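## Task

Get the small white block and the roll of masking tape (which sits under the desk) completely inside the tote. At the end the tote, the utility cart and the coffee table must all be standing upright, and the robot must not have tipped over or be left leaning. Both items must stay in the tote on their own, without the robot holding them there.

## Robot and tools

Robot: TidyBot++, a single-arm mobile manipulator. The base is 0.54 m long, 0.50 m wide and 0.38 m tall and rolls on four powered casters. On top is one seven-joint arm with a two-finger gripper. The shoulder sits 0.12 m ahead of the base centre at 0.68 m height. There are two cameras: base_camera and wrist_camera, which looks along the hand. The arm begins folded with the hand pointing down; in that state the hand reaches up to 0.08 m past the base front and the elbow up to 1.15 m high.

Frames: the base frame has its origin on the floor below the base centre, x forward, y left, z up. hand_pose uses this frame and marks the point between the finger pads; its z axis runs out along the fingers and the fingers close along its y axis. The odometry frame is where the base frame was at scene start. base_odometry counts wheel rotation only, so slip shows up as travel and drift of a few cm and several degrees builds over many moves. Heading is positive to the left, range -3.142 to 3.142. base_tilt is in degrees, positive when leaning forward or right.

execute_actions: argument actions is a list holding exactly one action, or none (empty list just reports state and images). Optional cameras: list of base_camera, wrist_camera or all; omitted, null or ["all"] gives both, [] gives none. An action may contain base, joints, or both, plus optional speeds. Motions inside one action start together.
- base: a single relative move from where the base last measured itself, never a pose. Choose one: translate_m (metres, forward positive, -2 to 2), strafe_m (metres, left positive, -2 to 2), or rotate_rad (radians, counter-clockwise from above positive, -6.3 to 6.3).
- joints: absolute target angles by name, in radians: joint_1_rad (any angle; rotates the whole arm about vertical, positive is clockwise from above, opposite to rotate_rad), joint_2_rad shoulder -2.249 to 2.249, joint_3_rad any angle, joint_4_rad elbow -2.579 to 2.579, joint_5_rad any angle, joint_6_rad wrist -2.099 to 2.099, joint_7_rad any angle (hand roll; hand down, positive is counter-clockwise from above, at 1.57 fingers open left/right). gripper_pos is a 0 to 1 scale, 0 open, 1 closed; finger gap is roughly 85 x (1 - gripper_pos) mm. Done tolerance is ±0.039 for joints 1-4, ±0.056 for 5-7, ±0.03 for the gripper. Free-turning joints go the short way, so rotate past half a turn in several steps.
- speeds: caps for this action only: translate_m and strafe_m 0.05 to 0.5 m/s, rotate_rad 0.1 to 1.57 rad/s (defaults are the maxima).
A base move needing over 8.667 s at its cap is rejected; an action cannot exceed 15 s. Unknown keys or out-of-range numbers reject the whole call with no motion. Anything left out of an action may keep pushing toward its previous target.

Arm geometry: upper arm 0.42 m, forearm 0.31 m, hand 0.31 m. With joint_1_rad 0, joint_3_rad 3.14 and joint_5_rad 0 the arm stays in the base's x-z plane; segment tilts from vertical (forward positive) are joint_2_rad, joint_2_rad - joint_4_rad, and joint_2_rad - joint_4_rad - joint_6_rad. Sum length x sin for forward reach and length x cos for height above the shoulder. A downward-pointing hand reaches at most about 0.94 m high, only near the base.

wait: seconds from 0 to 10; commands nothing and returns state and images. zoom_image: camera (base_camera or wrist_camera) and region [x0, y0, x1, y1] in pixels of that camera's most recent full image, top-left origin, at most 504 x 504. finished_scene: scene is the current scene's number; it ends the scene irreversibly and reports success, so call it only when the items rest in the tote unaided.

Reading results: base_status and joint_status give how each motion ended. done means reached (for the base, wheels turned the full amount even if slipping or blocked). off_target: stopped away from target, possibly still pushing. contact_stop/time_out: target dropped, holding in place. "joint command not followed" with a cause line means arm targets were withheld (often self-collision); those joints show not_followed and may be retried every action. The gripper still acts. A gripper done at 1 means it closed on nothing; off_target at some reading means it is holding something. motor_effort is percent of max per motor, bracket is peak, readings have bias and noise. on_its_own lists uncommanded changes. ARM HIT means the arm struck the base or itself.

Cautions: friction and load make the hand land 1-2 cm off, more when extended or carrying; correct by sending last command + (wanted - read) for each joint, but when holding something never send a joint its current reading. Don't bring the fingers too close to the floor. A blocked base keeps pushing and may report done far short. Catching the arm on something above about 0.8 m while driving can topple the robot; sideways force on a raised hand can lift wheels. Back off to recover a lean. Torque sensors over their limit (104.5 N m joints 1-4, 51.3 N m joints 5-7) freeze the arm for 10 s and skip the rest of the call; the base keeps going. Holding loads heats motors: MOTOR HOT from 60 °C, OVER-TEMPERATURE FAULT at 75 °C makes the arm sag and report limit_stop_at_motor_heat; resend targets afterward. The world runs while you think, holding the last command. Loose objects may get nudged occasionally. Avoid drops, slams and hard shoves, and keep the tote, cart and table upright. Shorter robot motion is better.

Each tool is called after ">>>" by a JSON object that holds its "api" and its "payload".

## Session

>>> {"api": "execute_actions", "payload": {"actions": []}}

Scene clock: 0.00 s.
base_odometry: x=+0.000 y=+0.000 heading=+0.000 (m, m, rad; odometry frame)
base_tilt: forward=-0.1 right=+0.5 (deg)
base_status: not commanded
joint_positions: joint_1_rad=-0.022 joint_2_rad=-0.372 joint_3_rad=+3.110 joint_4_rad=-2.531 joint_5_rad=+0.054 joint_6_rad=-0.885 joint_7_rad=+1.586 gripper_pos=+0.000
joint_status: not commanded
motor_effort: joint_1_rad=+1 joint_2_rad=-2 joint_3_rad=+0 joint_4_rad=+17 joint_5_rad=-1 joint_6_rad=+3 joint_7_rad=+1 (%)
hand_pose: x=+0.2586 y=-0.0055 z=+0.5899 quat_wxyz=(+0.026, +0.997, +0.050, +0.049) (m; base frame)
pictures: base_camera, wrist_camera
Images, in order (width x height): base_camera 644x364, wrist_camera 644x476.

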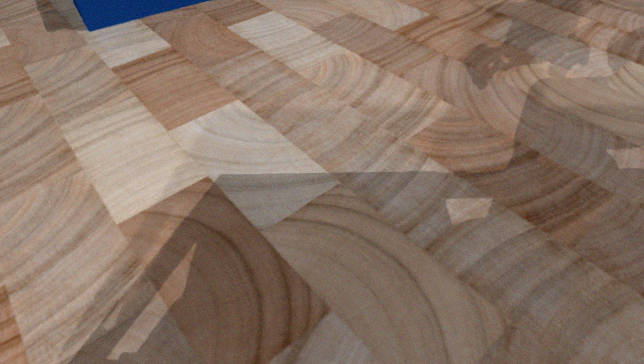

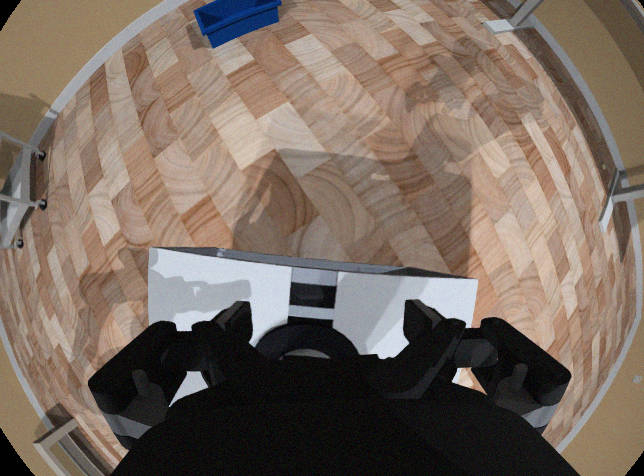

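>>> {"api": "execute_actions", "payload": {"actions": [{"joints":{"joint_6_rad":0.2,"joint_7_rad":1.57}}]}}

>>> {"api": "execute_actions", "payload": {"actions": [{"base":{"rotate_rad":1.57}}]}}

>>> {"api": "execute_actions", "payload": {"actions": [{"base":{"rotate_rad":1.57}}]}}

>>> {"api": "execute_actions", "payload": {"actions": [{"base":{"rotate_rad":1.57}}]}}

Scene clock: 4.80 s.
base_odometry: x=+0.000 y=+0.000 heading=+0.000 (m, m, rad; odometry frame)
base_tilt: forward=+0.0 right=+0.5 (deg)
base_status: not commanded
joint_positions: joint_1_rad=-0.022 joint_2_rad=-0.372 joint_3_rad=+3.110 joint_4_rad=-2.529 joint_5_rad=+0.054 joint_6_rad=+0.200 joint_7_rad=+1.586 gripper_pos=+0.000
joint_status: all done
motor_effort: joint_1_rad=+1(1) joint_2_rad=-5(5) joint_3_rad=+0(0) joint_4_rad=+19(19) joint_5_rad=-2(1) joint_6_rad=+9(9) joint_7_rad=+1(0) (%)
hand_pose: x=+0.5152 y=+0.0263 z=+0.7822 quat_wxyz=(+0.005, +0.828, +0.056, +0.558) (m; base frame)
pictures: base_camera, wrist_camera
Images, in order (width x height): base_camera 644x364, wrist_camera 644x476.

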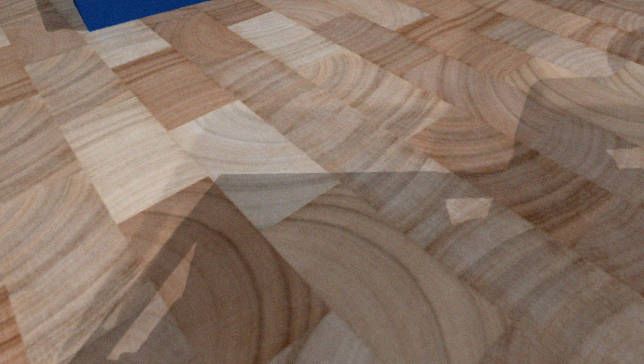

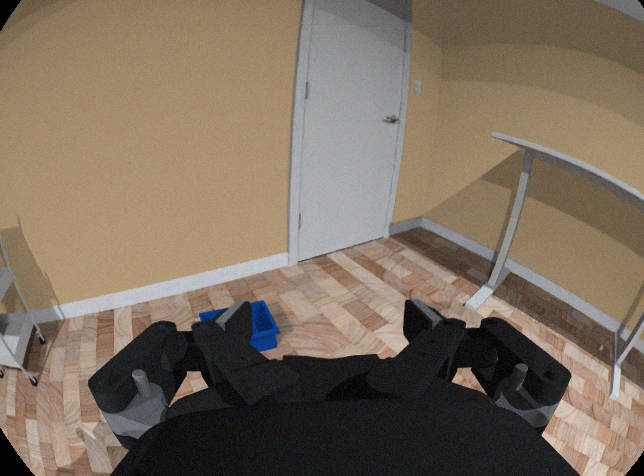

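Scene clock: 7.13 s.
base_odometry: x=+0.000 y=+0.000 heading=+1.570 (m, m, rad; odometry frame)
base_tilt: forward=-0.1 right=+0.4 (deg)
base_status: done
joint_positions: joint_1_rad=-0.022 joint_2_rad=-0.372 joint_3_rad=+3.109 joint_4_rad=-2.529 joint_5_rad=+0.054 joint_6_rad=+0.200 joint_7_rad=+1.586 gripper_pos=+0.000
joint_status: not commanded
motor_effort: joint_1_rad=+1(1) joint_2_rad=-5(5) joint_3_rad=+0(1) joint_4_rad=+19(20) joint_5_rad=-1(2) joint_6_rad=+9(10) joint_7_rad=+0(0) (%)
hand_pose: x=+0.5151 y=+0.0266 z=+0.7822 quat_wxyz=(+0.005, +0.828, +0.056, +0.558) (m; base frame)
pictures: base_camera, wrist_camera
Images, in order (width x height): base_camera 644x364, wrist_camera 644x476.

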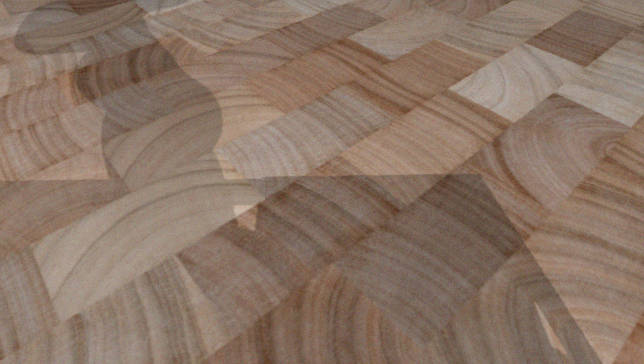

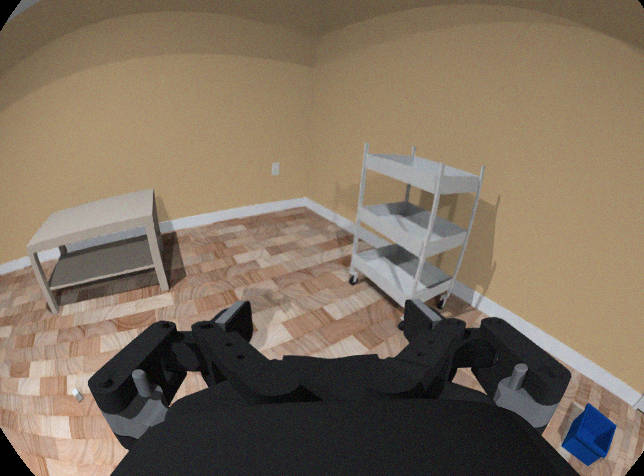

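Scene clock: 9.47 s.
base_odometry: x=+0.000 y=+0.000 heading=+3.140 (m, m, rad; odometry frame)
base_tilt: forward=-0.1 right=+0.5 (deg)
base_status: done
joint_positions: joint_1_rad=-0.022 joint_2_rad=-0.372 joint_3_rad=+3.109 joint_4_rad=-2.529 joint_5_rad=+0.054 joint_6_rad=+0.200 joint_7_rad=+1.586 gripper_pos=+0.000
joint_status: not commanded
motor_effort: joint_1_rad=+1(1) joint_2_rad=-5(5) joint_3_rad=+1(1) joint_4_rad=+20(19) joint_5_rad=-2(3) joint_6_rad=+9(10) joint_7_rad=+0(0) (%)
hand_pose: x=+0.5151 y=+0.0267 z=+0.7822 quat_wxyz=(+0.005, +0.828, +0.056, +0.558) (m; base frame)
pictures: base_camera, wrist_camera
Images, in order (width x height): base_camera 644x364, wrist_camera 644x476.

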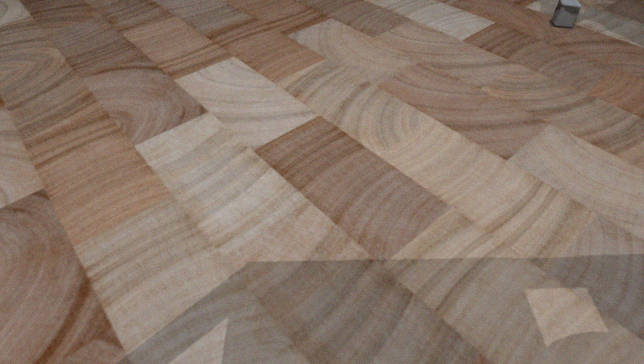

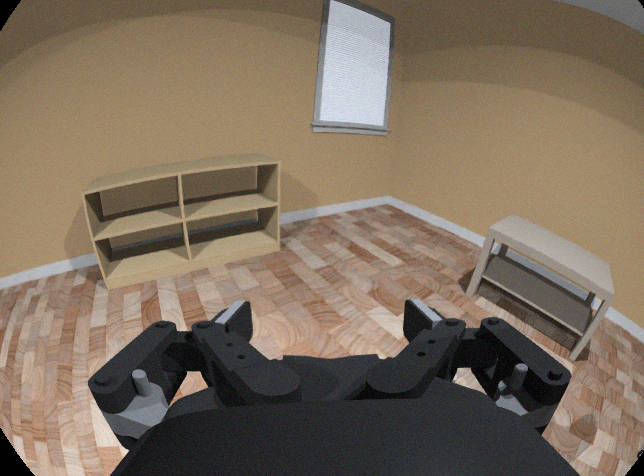

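Scene clock: 11.80 s.
base_odometry: x=+0.000 y=+0.000 heading=-1.574 (m, m, rad; odometry frame)
base_tilt: forward=-0.1 right=+0.4 (deg)
base_status: done
joint_positions: joint_1_rad=-0.022 joint_2_rad=-0.372 joint_3_rad=+3.108 joint_4_rad=-2.529 joint_5_rad=+0.054 joint_6_rad=+0.200 joint_7_rad=+1.586 gripper_pos=+0.000
joint_status: not commanded
motor_effort: joint_1_rad=+1(2) joint_2_rad=-4(5) joint_3_rad=+1(1) joint_4_rad=+19(19) joint_5_rad=-2(2) joint_6_rad=+9(9) joint_7_rad=+0(1) (%)
hand_pose: x=+0.5151 y=+0.0268 z=+0.7822 quat_wxyz=(+0.005, +0.828, +0.056, +0.558) (m; base frame)
pictures: base_camera, wrist_camera
Images, in order (width x height): base_camera 644x364, wrist_camera 644x476.

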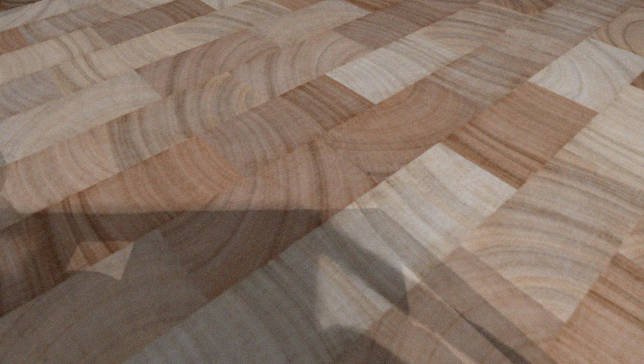

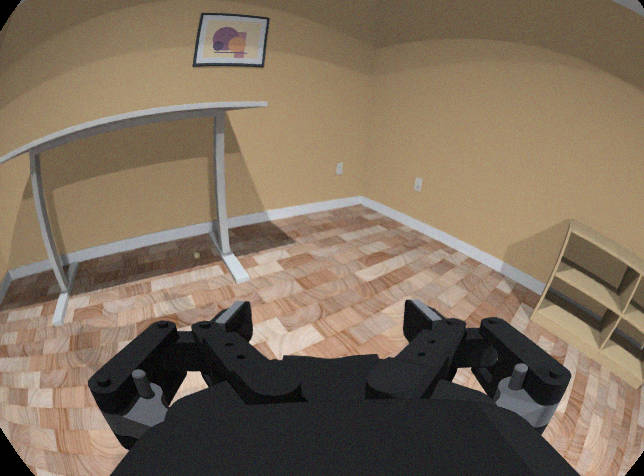

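>>> {"api": "zoom_image", "payload": {"camera": "wrist_camera", "region": [140,210,260,300]}}

>>> {"api": "execute_actions", "payload": {"actions": [{"base":{"rotate_rad":-1.95},"joints":{"joint_6_rad":-0.5}}]}}

Region (140, 210, 260, 300) of wrist_camera's 644x476 image, scaled by 4.200; it fills the top 378 rows of this view, and the rest is white.

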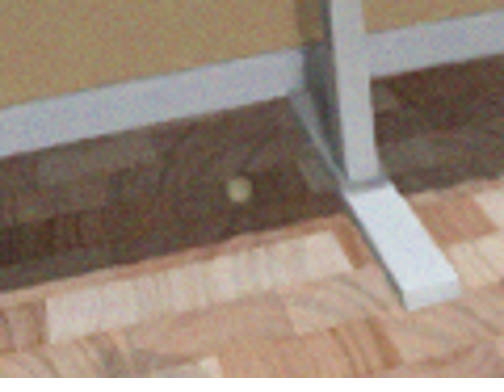

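Scene clock: 17.93 s.
base_odometry: x=+0.000 y=+0.000 heading=+2.760 (m, m, rad; odometry frame)
base_tilt: forward=+0.0 right=+0.4 (deg)
base_status: done
joint_positions: joint_1_rad=-0.022 joint_2_rad=-0.372 joint_3_rad=+3.108 joint_4_rad=-2.529 joint_5_rad=+0.054 joint_6_rad=-0.499 joint_7_rad=+1.586 gripper_pos=+0.000
joint_status: all done
motor_effort: joint_1_rad=+1(1) joint_2_rad=-2(4) joint_3_rad=+0(2) joint_4_rad=+17(20) joint_5_rad=-1(1) joint_6_rad=+5(10) joint_7_rad=+0(0) (%)
hand_pose: x=+0.3730 y=+0.0061 z=+0.6246 quat_wxyz=(+0.020, +0.969, +0.054, +0.240) (m; base frame)
pictures: base_camera, wrist_camera
Images, in order (width x height): base_camera 644x364, wrist_camera 644x476.

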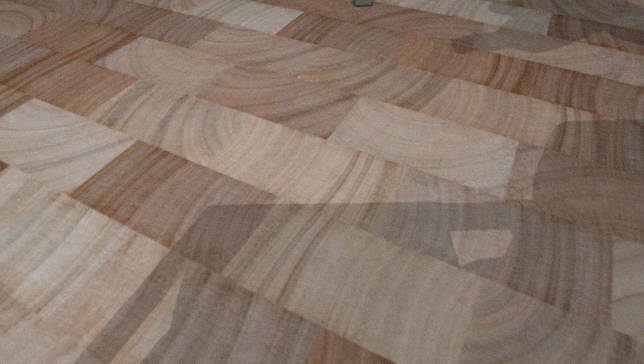

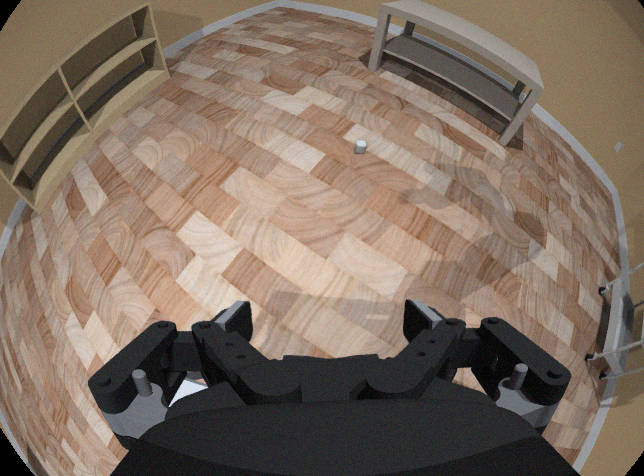

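>>> {"api": "execute_actions", "payload": {"actions": [{"base":{"rotate_rad":-0.09},"joints":{"joint_1_rad":0,"joint_2_rad":1.361,"joint_3_rad":3.14,"joint_4_rad":-1.654,"joint_5_rad":0,"joint_6_rad":-0.126,"joint_7_rad":1.57}}]}}

>>> {"api": "execute_actions", "payload": {"actions": [{"base":{"translate_m":0.4}}]}}

Scene clock: 27.50 s.
base_odometry: x=+0.000 y=+0.000 heading=+2.670 (m, m, rad; odometry frame)
base_tilt: forward=+0.0 right=+0.4 (deg)
base_status: done
joint_positions: joint_1_rad=-0.022 joint_2_rad=+1.352 joint_3_rad=+3.128 joint_4_rad=-1.669 joint_5_rad=+0.031 joint_6_rad=-0.151 joint_7_rad=+1.586 gripper_pos=+0.000
joint_status: all done
motor_effort: joint_1_rad=+1(0) joint_2_rad=-36(37) joint_3_rad=-1(1) joint_4_rad=+1(17) joint_5_rad=-1(2) joint_6_rad=+0(5) joint_7_rad=+0(1) (%)
hand_pose: x=+0.5580 y=+0.0176 z=+0.1501 quat_wxyz=(-0.004, +0.999, +0.035, -0.015) (m; base frame)
pictures: base_camera, wrist_camera
Images, in order (width x height): base_camera 644x364, wrist_camera 644x476.

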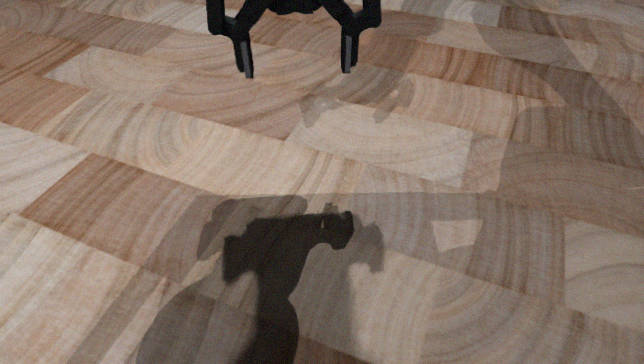

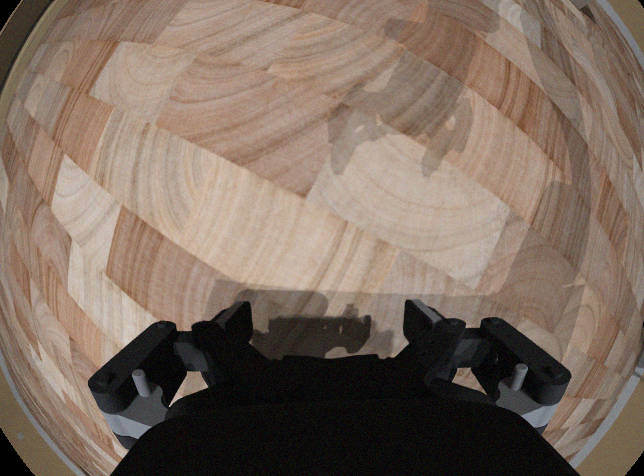

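Scene clock: 29.67 s.
base_odometry: x=-0.356 y=+0.182 heading=+2.670 (m, m, rad; odometry frame)
base_tilt: forward=-0.1 right=+0.4 (deg)
base_status: done
joint_positions: joint_1_rad=-0.021 joint_2_rad=+1.353 joint_3_rad=+3.130 joint_4_rad=-1.657 joint_5_rad=+0.031 joint_6_rad=-0.145 joint_7_rad=+1.586 gripper_pos=+0.000
joint_status: not commanded
motor_effort: joint_1_rad=+1(1) joint_2_rad=-36(38) joint_3_rad=-1(1) joint_4_rad=+2(3) joint_5_rad=-2(1) joint_6_rad=+1(0) joint_7_rad=+0(0) (%)
hand_pose: x=+0.5669 y=+0.0168 z=+0.1502 quat_wxyz=(-0.004, +0.999, +0.035, -0.006) (m; base frame)
pictures: base_camera, wrist_camera
Images, in order (width x height): base_camera 644x364, wrist_camera 644x476.

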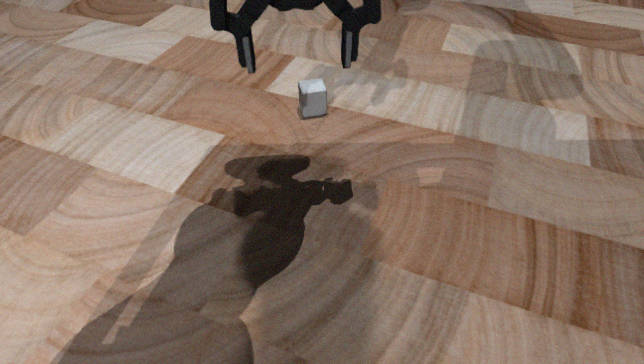

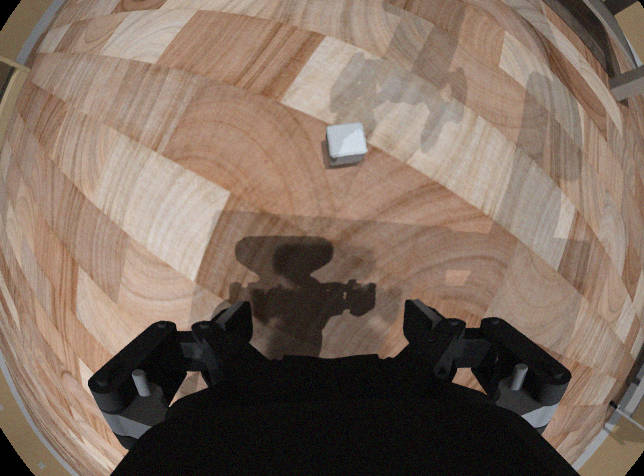

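>>> {"api": "execute_actions", "payload": {"actions": [{"base":{"translate_m":0.15},"speeds":{"translate_m":0.2}}]}}

>>> {"api": "execute_actions", "payload": {"actions": [{"base":{"strafe_m":-0.02},"joints":{"joint_2_rad":1.52,"joint_4_rad":-1.53,"joint_6_rad":-0.10}}]}}

Scene clock: 34.43 s.
base_odometry: x=-0.490 y=+0.250 heading=+2.669 (m, m, rad; odometry frame)
base_tilt: forward=-0.1 right=+0.4 (deg)
base_status: done
joint_positions: joint_1_rad=-0.021 joint_2_rad=+1.353 joint_3_rad=+3.130 joint_4_rad=-1.656 joint_5_rad=+0.031 joint_6_rad=-0.145 joint_7_rad=+1.586 gripper_pos=+0.000
joint_status: not commanded
motor_effort: joint_1_rad=+1(1) joint_2_rad=-36(37) joint_3_rad=-1(2) joint_4_rad=+2(3) joint_5_rad=-2(2) joint_6_rad=+1(2) joint_7_rad=+0(0) (%)
hand_pose: x=+0.5677 y=+0.0166 z=+0.1502 quat_wxyz=(-0.004, +0.999, +0.035, -0.006) (m; base frame)
pictures: base_camera, wrist_camera
Images, in order (width x height): base_camera 644x364, wrist_camera 644x476.

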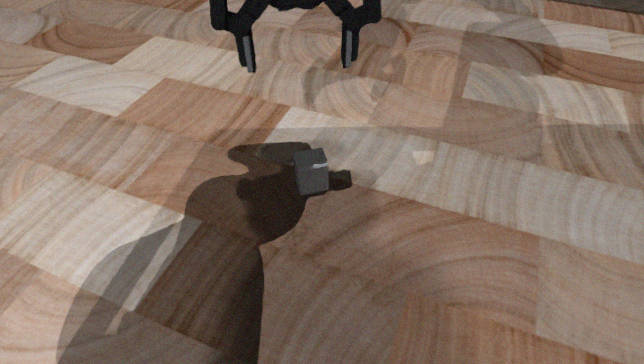

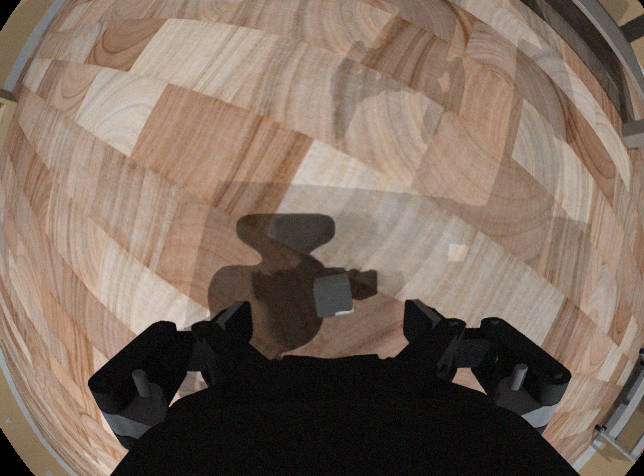

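Scene clock: 35.77 s.
base_odometry: x=-0.481 y=+0.268 heading=+2.669 (m, m, rad; odometry frame)
base_tilt: forward=+0.0 right=+0.5 (deg)
base_status: done
joint_positions: joint_1_rad=-0.010 joint_2_rad=+1.518 joint_3_rad=+3.136 joint_4_rad=-1.541 joint_5_rad=+0.031 joint_6_rad=-0.124 joint_7_rad=+1.586 gripper_pos=+0.000
joint_status: all done
motor_effort: joint_1_rad=+1(3) joint_2_rad=-36(39) joint_3_rad=-1(2) joint_4_rad=+1(2) joint_5_rad=-2(2) joint_6_rad=+0(0) joint_7_rad=+1(0) (%)
hand_pose: x=+0.5519 y=+0.0079 z=+0.0797 quat_wxyz=(-0.001, +0.999, +0.028, -0.021) (m; base frame)
pictures: base_camera, wrist_camera
Images, in order (width x height): base_camera 644x364, wrist_camera 644x476.

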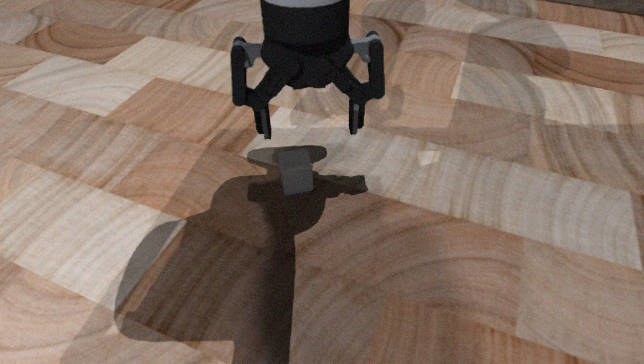

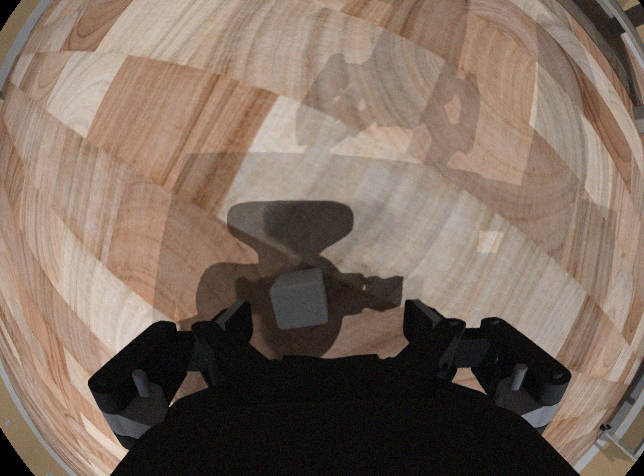

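>>> {"api": "execute_actions", "payload": {"actions": [{"base":{"strafe_m":0.025}}]}}

>>> {"api": "execute_actions", "payload": {"actions": [{"joints":{"joint_2_rad":1.63,"joint_4_rad":-1.40,"joint_6_rad":-0.09}}]}}

Scene clock: 39.53 s.
base_odometry: x=-0.492 y=+0.246 heading=+2.669 (m, m, rad; odometry frame)
base_tilt: forward=+0.0 right=+0.4 (deg)
base_status: done
joint_positions: joint_1_rad=-0.008 joint_2_rad=+1.518 joint_3_rad=+3.136 joint_4_rad=-1.541 joint_5_rad=+0.031 joint_6_rad=-0.123 joint_7_rad=+1.586 gripper_pos=+0.000
joint_status: not commanded
motor_effort: joint_1_rad=+0(3) joint_2_rad=-36(37) joint_3_rad=-1(2) joint_4_rad=+0(1) joint_5_rad=-1(2) joint_6_rad=+1(0) joint_7_rad=+0(1) (%)
hand_pose: x=+0.5523 y=+0.0070 z=+0.0796 quat_wxyz=(-0.001, +0.999, +0.027, -0.020) (m; base frame)
pictures: base_camera, wrist_camera
Images, in order (width x height): base_camera 644x364, wrist_camera 644x476.

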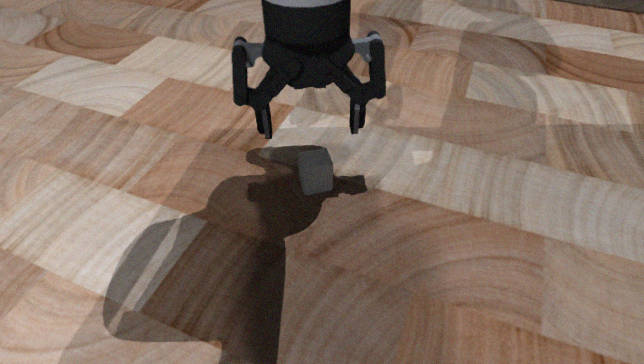

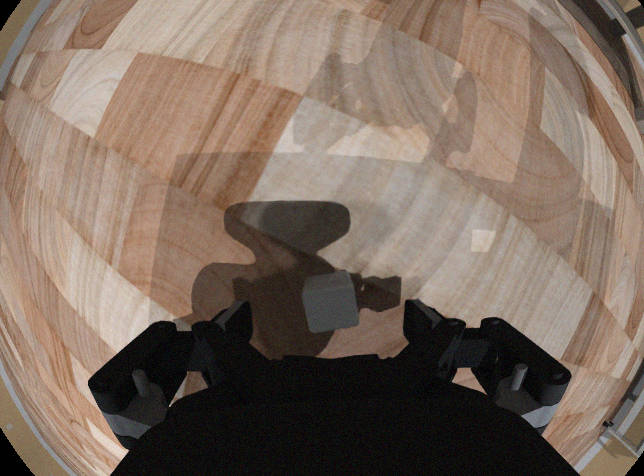

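Scene clock: 40.60 s.
base_odometry: x=-0.492 y=+0.246 heading=+2.669 (m, m, rad; odometry frame)
base_tilt: forward=-0.1 right=+0.5 (deg)
base_status: not commanded
joint_positions: joint_1_rad=-0.008 joint_2_rad=+1.620 joint_3_rad=+3.136 joint_4_rad=-1.409 joint_5_rad=+0.031 joint_6_rad=-0.112 joint_7_rad=+1.586 gripper_pos=+0.000
joint_status: all done
motor_effort: joint_1_rad=+1(1) joint_2_rad=-37(39) joint_3_rad=-1(1) joint_4_rad=+1(2) joint_5_rad=-2(2) joint_6_rad=+1(1) joint_7_rad=+0(0) (%)
hand_pose: x=+0.5744 y=+0.0072 z=+0.0374 quat_wxyz=(-0.001, +1.000, +0.027, +0.000) (m; base frame)
pictures: base_camera, wrist_camera
Images, in order (width x height): base_camera 644x364, wrist_camera 644x476.

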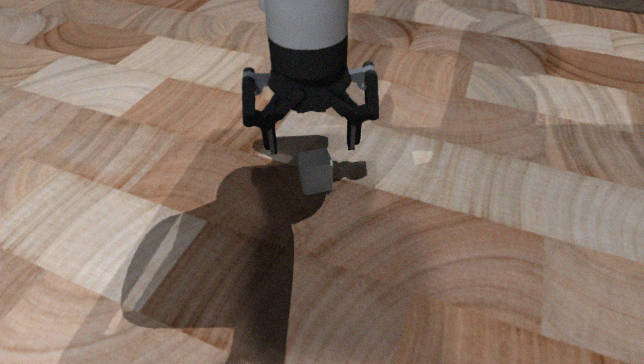

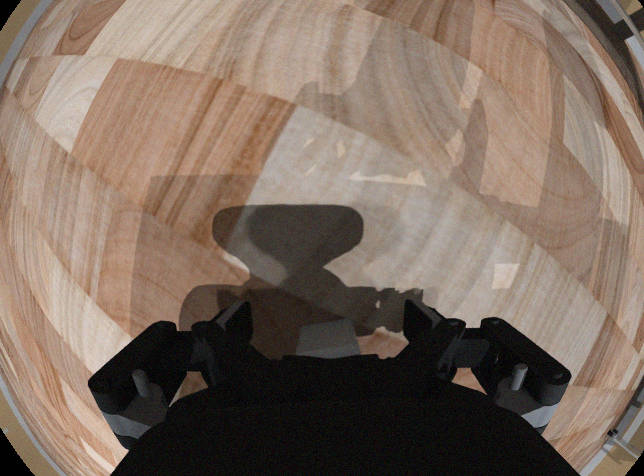

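>>> {"api": "execute_actions", "payload": {"actions": [{"base":{"translate_m":-0.04}}]}}

Scene clock: 43.40 s.
base_odometry: x=-0.457 y=+0.228 heading=+2.669 (m, m, rad; odometry frame)
base_tilt: forward=+0.0 right=+0.4 (deg)
base_status: done
joint_positions: joint_1_rad=-0.008 joint_2_rad=+1.624 joint_3_rad=+3.136 joint_4_rad=-1.405 joint_5_rad=+0.031 joint_6_rad=-0.111 joint_7_rad=+1.586 gripper_pos=+0.000
joint_status: not commanded
motor_effort: joint_1_rad=+1(1) joint_2_rad=-37(38) joint_3_rad=-2(2) joint_4_rad=+1(3) joint_5_rad=-1(2) joint_6_rad=+1(1) joint_7_rad=+0(0) (%)
hand_pose: x=+0.5750 y=+0.0073 z=+0.0360 quat_wxyz=(-0.001, +1.000, +0.027, +0.001) (m; base frame)
pictures: base_camera, wrist_camera
Images, in order (width x height): base_camera 644x364, wrist_camera 644x476.

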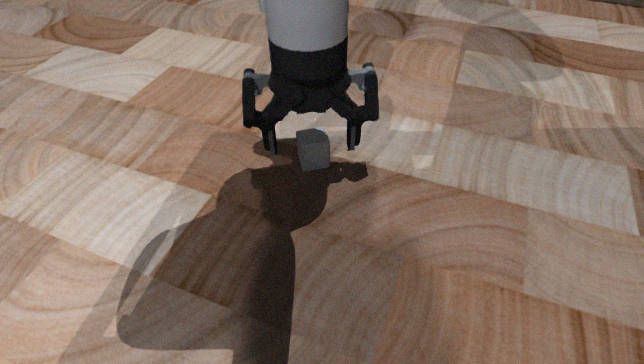

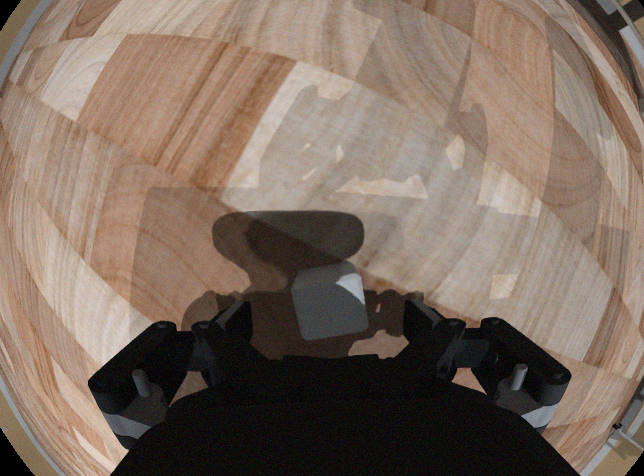

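>>> {"api": "execute_actions", "payload": {"actions": [{"base":{"translate_m":-0.01},"joints":{"gripper_pos":1}}]}}

>>> {"api": "execute_actions", "payload": {"actions": [{"joints":{"joint_2_rad":1.0,"joint_4_rad":-1.75,"joint_6_rad":-0.39}}]}}

Scene clock: 45.90 s.
base_odometry: x=-0.448 y=+0.223 heading=+2.669 (m, m, rad; odometry frame)
base_tilt: forward=-0.1 right=+0.4 (deg)
base_status: done
joint_positions: joint_1_rad=-0.008 joint_2_rad=+1.623 joint_3_rad=+3.136 joint_4_rad=-1.405 joint_5_rad=+0.031 joint_6_rad=-0.111 joint_7_rad=+1.586 gripper_pos=+0.674
joint_status: gripper_pos off_target (ended at +0.674, target +1.000)
motor_effort: joint_1_rad=+1(2) joint_2_rad=-35(40) joint_3_rad=-1(2) joint_4_rad=+1(5) joint_5_rad=-2(2) joint_6_rad=+0(4) joint_7_rad=+0(1) (%)
hand_pose: x=+0.5758 y=+0.0073 z=+0.0362 quat_wxyz=(-0.001, +1.000, +0.027, +0.002) (m; base frame)
pictures: base_camera, wrist_camera
Images, in order (width x height): base_camera 644x364, wrist_camera 644x476.

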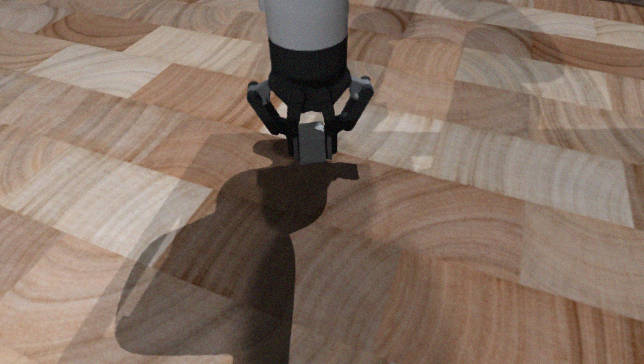

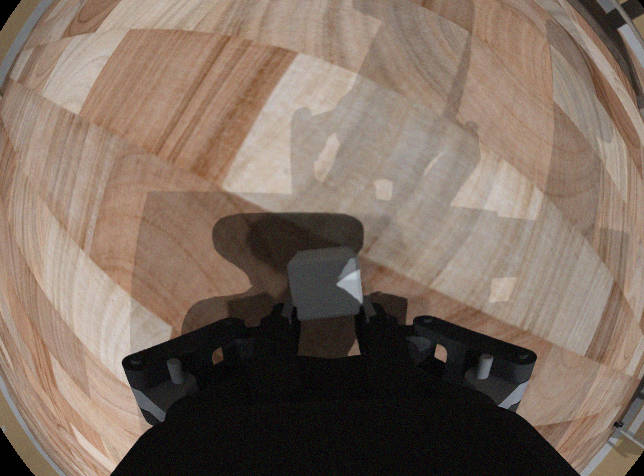

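Scene clock: 47.77 s.
base_odometry: x=-0.448 y=+0.223 heading=+2.669 (m, m, rad; odometry frame)
base_tilt: forward=+0.0 right=+0.5 (deg)
base_status: not commanded
joint_positions: joint_1_rad=-0.008 joint_2_rad=+1.014 joint_3_rad=+3.136 joint_4_rad=-1.739 joint_5_rad=+0.031 joint_6_rad=-0.368 joint_7_rad=+1.586 gripper_pos=+0.674
joint_status: all done
motor_effort: joint_1_rad=+1(1) joint_2_rad=-36(40) joint_3_rad=-1(1) joint_4_rad=+6(7) joint_5_rad=-2(2) joint_6_rad=+1(2) joint_7_rad=+0(0) (%)
hand_pose: x=+0.6017 y=+0.0048 z=+0.3019 quat_wxyz=(+0.003, +1.000, +0.027, +0.010) (m; base frame)
pictures: base_camera, wrist_camera
Images, in order (width x height): base_camera 644x364, wrist_camera 644x476.

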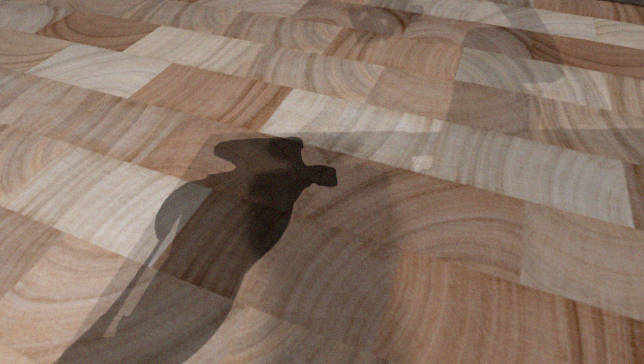

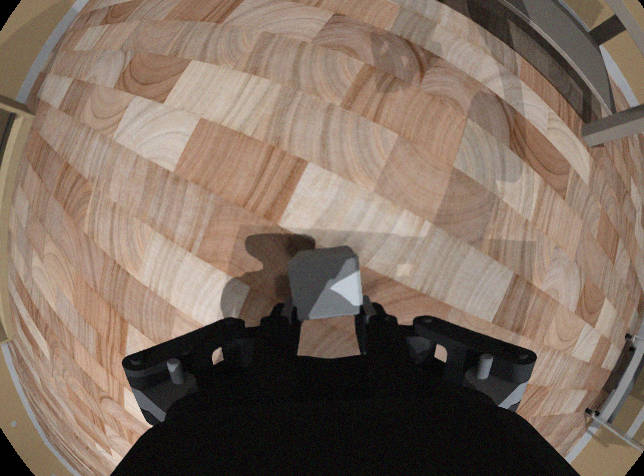

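>>> {"api": "execute_actions", "payload": {"actions": [{"base":{"rotate_rad":-2.55},"speeds":{"rotate_rad":1.0}}]}}

>>> {"api": "execute_actions", "payload": {"actions": [{"base":{"translate_m":0.6}}]}}

Scene clock: 54.90 s.
base_odometry: x=-0.448 y=+0.223 heading=+0.119 (m, m, rad; odometry frame)
base_tilt: forward=+0.0 right=+0.5 (deg)
base_status: done
joint_positions: joint_1_rad=+0.002 joint_2_rad=+1.014 joint_3_rad=+3.143 joint_4_rad=-1.739 joint_5_rad=+0.029 joint_6_rad=-0.368 joint_7_rad=+1.586 gripper_pos=+0.674
joint_status: not commanded
motor_effort: joint_1_rad=+1(3) joint_2_rad=-36(36) joint_3_rad=-1(4) joint_4_rad=+6(7) joint_5_rad=-2(2) joint_6_rad=+1(1) joint_7_rad=+1(0) (%)
hand_pose: x=+0.6017 y=-0.0034 z=+0.3019 quat_wxyz=(+0.006, +1.000, +0.020, +0.010) (m; base frame)
pictures: base_camera, wrist_camera
Images, in order (width x height): base_camera 644x364, wrist_camera 644x476.

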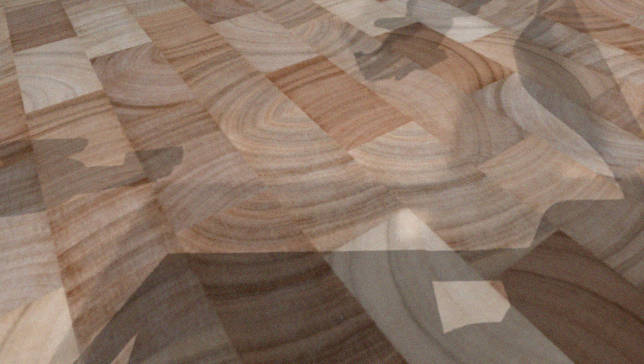

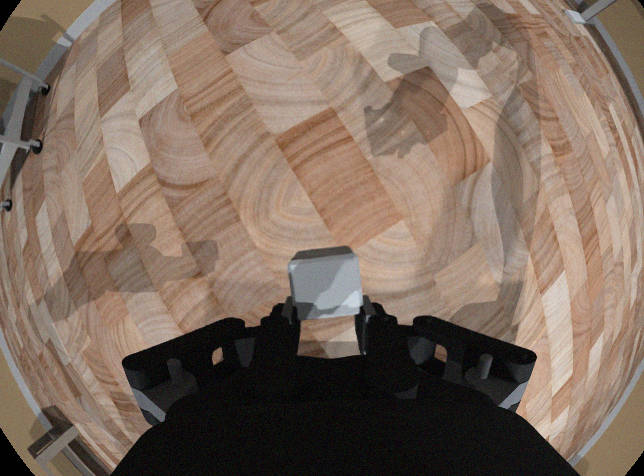

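Scene clock: 57.47 s.
base_odometry: x=+0.148 y=+0.294 heading=+0.119 (m, m, rad; odometry frame)
base_tilt: forward=+0.0 right=+0.4 (deg)
base_status: done
joint_positions: joint_1_rad=+0.002 joint_2_rad=+1.014 joint_3_rad=+3.143 joint_4_rad=-1.744 joint_5_rad=+0.029 joint_6_rad=-0.371 joint_7_rad=+1.586 gripper_pos=+0.674
joint_status: not commanded
motor_effort: joint_1_rad=+1(1) joint_2_rad=-36(38) joint_3_rad=-1(1) joint_4_rad=+6(8) joint_5_rad=-2(1) joint_6_rad=+1(2) joint_7_rad=+1(0) (%)
hand_pose: x=+0.5978 y=-0.0034 z=+0.3014 quat_wxyz=(+0.006, +1.000, +0.020, +0.006) (m; base frame)
pictures: base_camera, wrist_camera
Images, in order (width x height): base_camera 644x364, wrist_camera 644x476.

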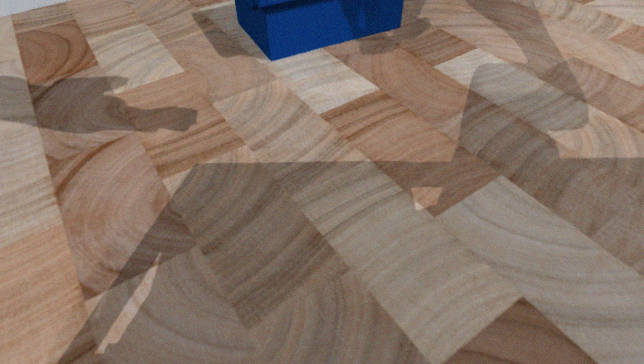

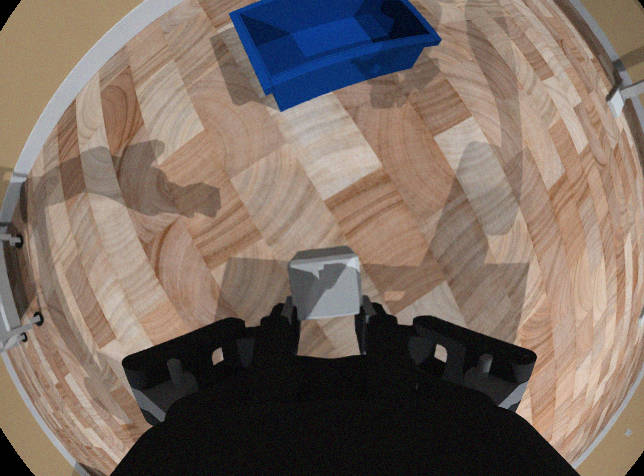

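>>> {"api": "execute_actions", "payload": {"actions": [{"base":{"translate_m":0.38},"speeds":{"translate_m":0.3}}]}}

Scene clock: 61.83 s.
base_odometry: x=+0.526 y=+0.339 heading=+0.118 (m, m, rad; odometry frame)
base_tilt: forward=+0.0 right=+0.5 (deg)
base_status: done
joint_positions: joint_1_rad=+0.002 joint_2_rad=+1.014 joint_3_rad=+3.143 joint_4_rad=-1.746 joint_5_rad=+0.029 joint_6_rad=-0.372 joint_7_rad=+1.586 gripper_pos=+0.674
joint_status: not commanded
motor_effort: joint_1_rad=+1(1) joint_2_rad=-35(36) joint_3_rad=+0(2) joint_4_rad=+6(8) joint_5_rad=-2(2) joint_6_rad=+1(2) joint_7_rad=+1(1) (%)
hand_pose: x=+0.5962 y=-0.0034 z=+0.3011 quat_wxyz=(+0.006, +1.000, +0.020, +0.005) (m; base frame)
pictures: base_camera, wrist_camera
Images, in order (width x height): base_camera 644x364, wrist_camera 644x476.

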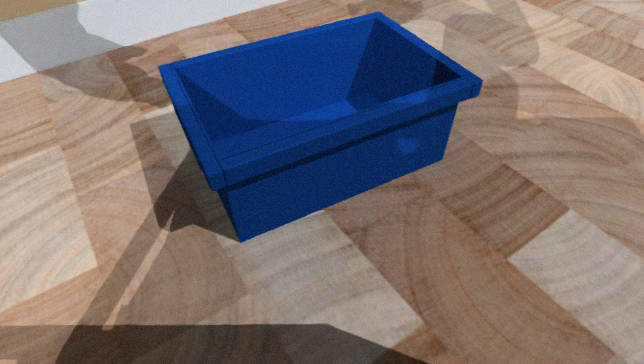

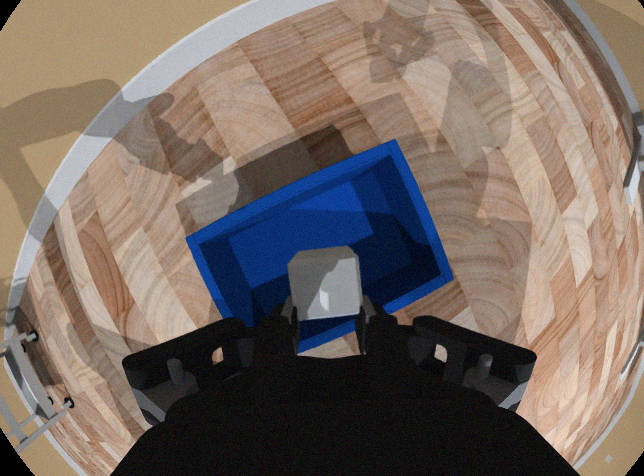

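>>> {"api": "execute_actions", "payload": {"actions": [{"base":{"translate_m":0.05},"joints":{"joint_7_rad":2.0}}]}}

>>> {"api": "execute_actions", "payload": {"actions": [{"joints":{"joint_2_rad":1.29,"joint_4_rad":-1.63,"joint_6_rad":-0.21}}]}}

Scene clock: 66.90 s.
base_odometry: x=+0.575 y=+0.344 heading=+0.117 (m, m, rad; odometry frame)
base_tilt: forward=+0.0 right=+0.5 (deg)
base_status: done
joint_positions: joint_1_rad=+0.002 joint_2_rad=+1.014 joint_3_rad=+3.143 joint_4_rad=-1.746 joint_5_rad=+0.029 joint_6_rad=-0.372 joint_7_rad=+1.992 gripper_pos=+0.674
joint_status: all done
motor_effort: joint_1_rad=+1(1) joint_2_rad=-36(37) joint_3_rad=-1(2) joint_4_rad=+6(8) joint_5_rad=-2(1) joint_6_rad=+1(2) joint_7_rad=-1(0) (%)
hand_pose: x=+0.5963 y=-0.0034 z=+0.3012 quat_wxyz=(+0.007, +0.975, +0.221, +0.004) (m; base frame)
pictures: base_camera, wrist_camera
Images, in order (width x height): base_camera 644x364, wrist_camera 644x476.

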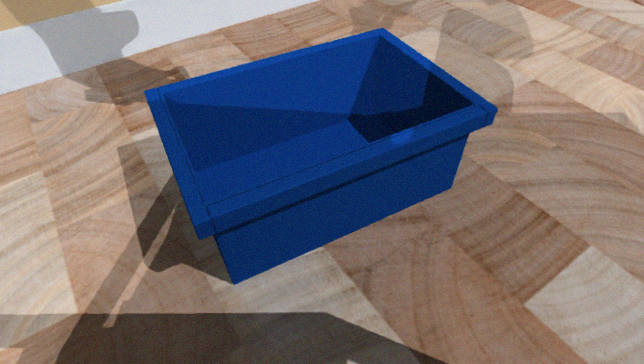

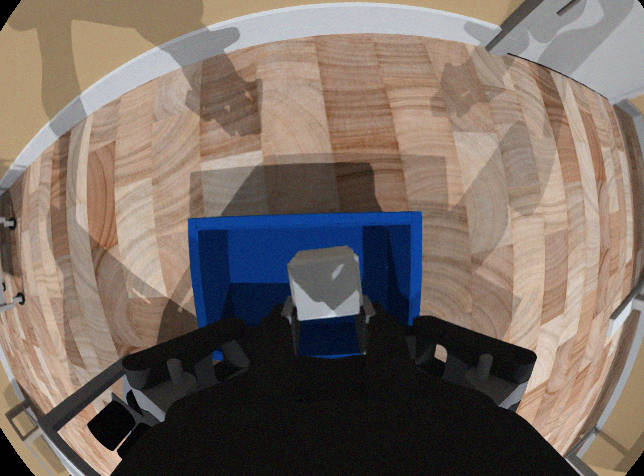

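Scene clock: 68.50 s.
base_odometry: x=+0.575 y=+0.344 heading=+0.117 (m, m, rad; odometry frame)
base_tilt: forward=+0.0 right=+0.5 (deg)
base_status: not commanded
joint_positions: joint_1_rad=+0.002 joint_2_rad=+1.290 joint_3_rad=+3.143 joint_4_rad=-1.644 joint_5_rad=+0.029 joint_6_rad=-0.234 joint_7_rad=+1.992 gripper_pos=+0.674
joint_status: all done
motor_effort: joint_1_rad=+1(1) joint_2_rad=-37(39) joint_3_rad=-1(1) joint_4_rad=+3(6) joint_5_rad=-2(2) joint_6_rad=+1(1) joint_7_rad=+0(0) (%)
hand_pose: x=+0.5799 y=-0.0023 z=+0.1796 quat_wxyz=(+0.001, +0.975, +0.222, -0.014) (m; base frame)
pictures: base_camera, wrist_camera
Images, in order (width x height): base_camera 644x364, wrist_camera 644x476.

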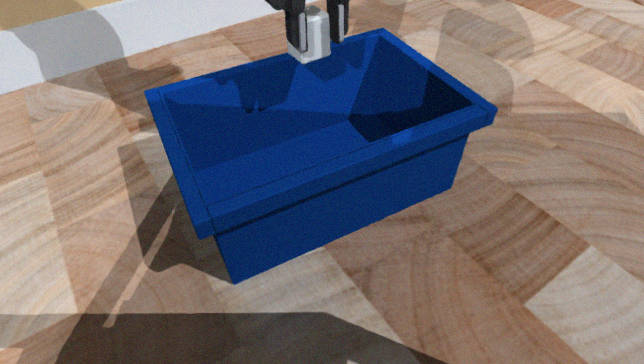

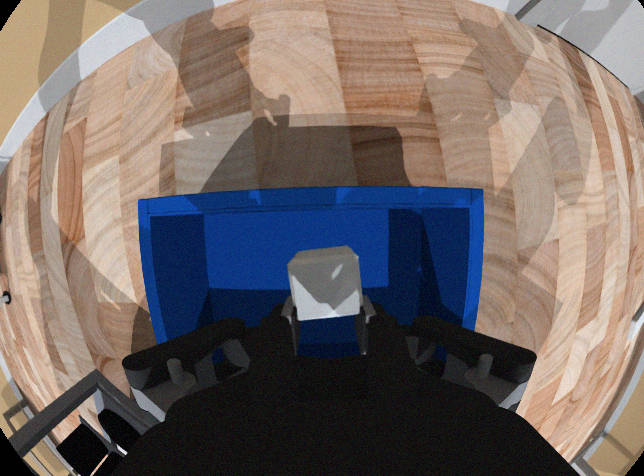

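>>> {"api": "execute_actions", "payload": {"actions": [{"joints":{"joint_2_rad":1.47,"joint_4_rad":-1.54,"joint_6_rad":-0.11}}]}}

Scene clock: 72.40 s.
base_odometry: x=+0.575 y=+0.344 heading=+0.117 (m, m, rad; odometry frame)
base_tilt: forward=-0.1 right=+0.4 (deg)
base_status: not commanded
joint_positions: joint_1_rad=+0.002 joint_2_rad=+1.471 joint_3_rad=+3.143 joint_4_rad=-1.552 joint_5_rad=+0.029 joint_6_rad=-0.134 joint_7_rad=+1.992 gripper_pos=+0.674
joint_status: all done
motor_effort: joint_1_rad=+1(1) joint_2_rad=-37(40) joint_3_rad=-1(1) joint_4_rad=+2(3) joint_5_rad=-2(2) joint_6_rad=+1(1) joint_7_rad=+0(0) (%)
hand_pose: x=+0.5699 y=-0.0014 z=+0.1002 quat_wxyz=(+0.001, +0.975, +0.222, -0.008) (m; base frame)
pictures: base_camera, wrist_camera
Images, in order (width x height): base_camera 644x364, wrist_camera 644x476.

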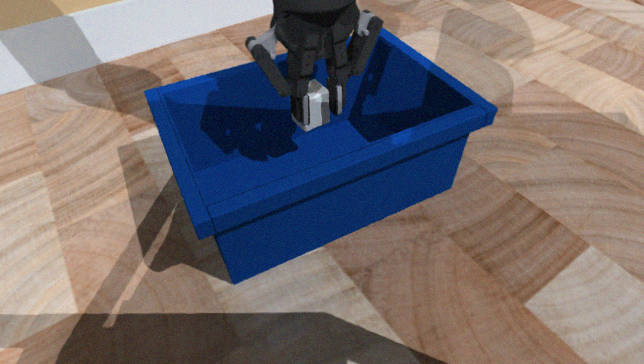

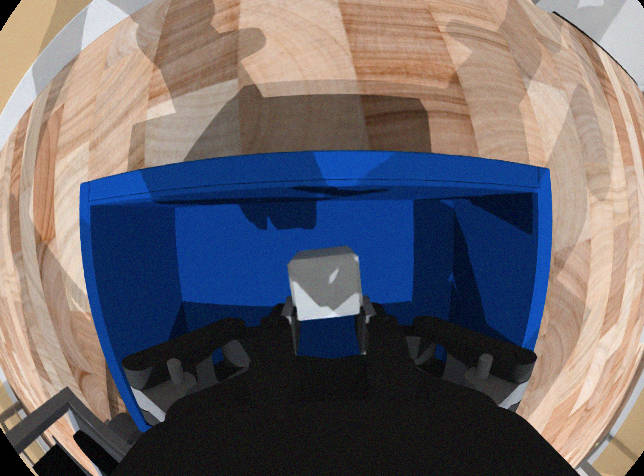

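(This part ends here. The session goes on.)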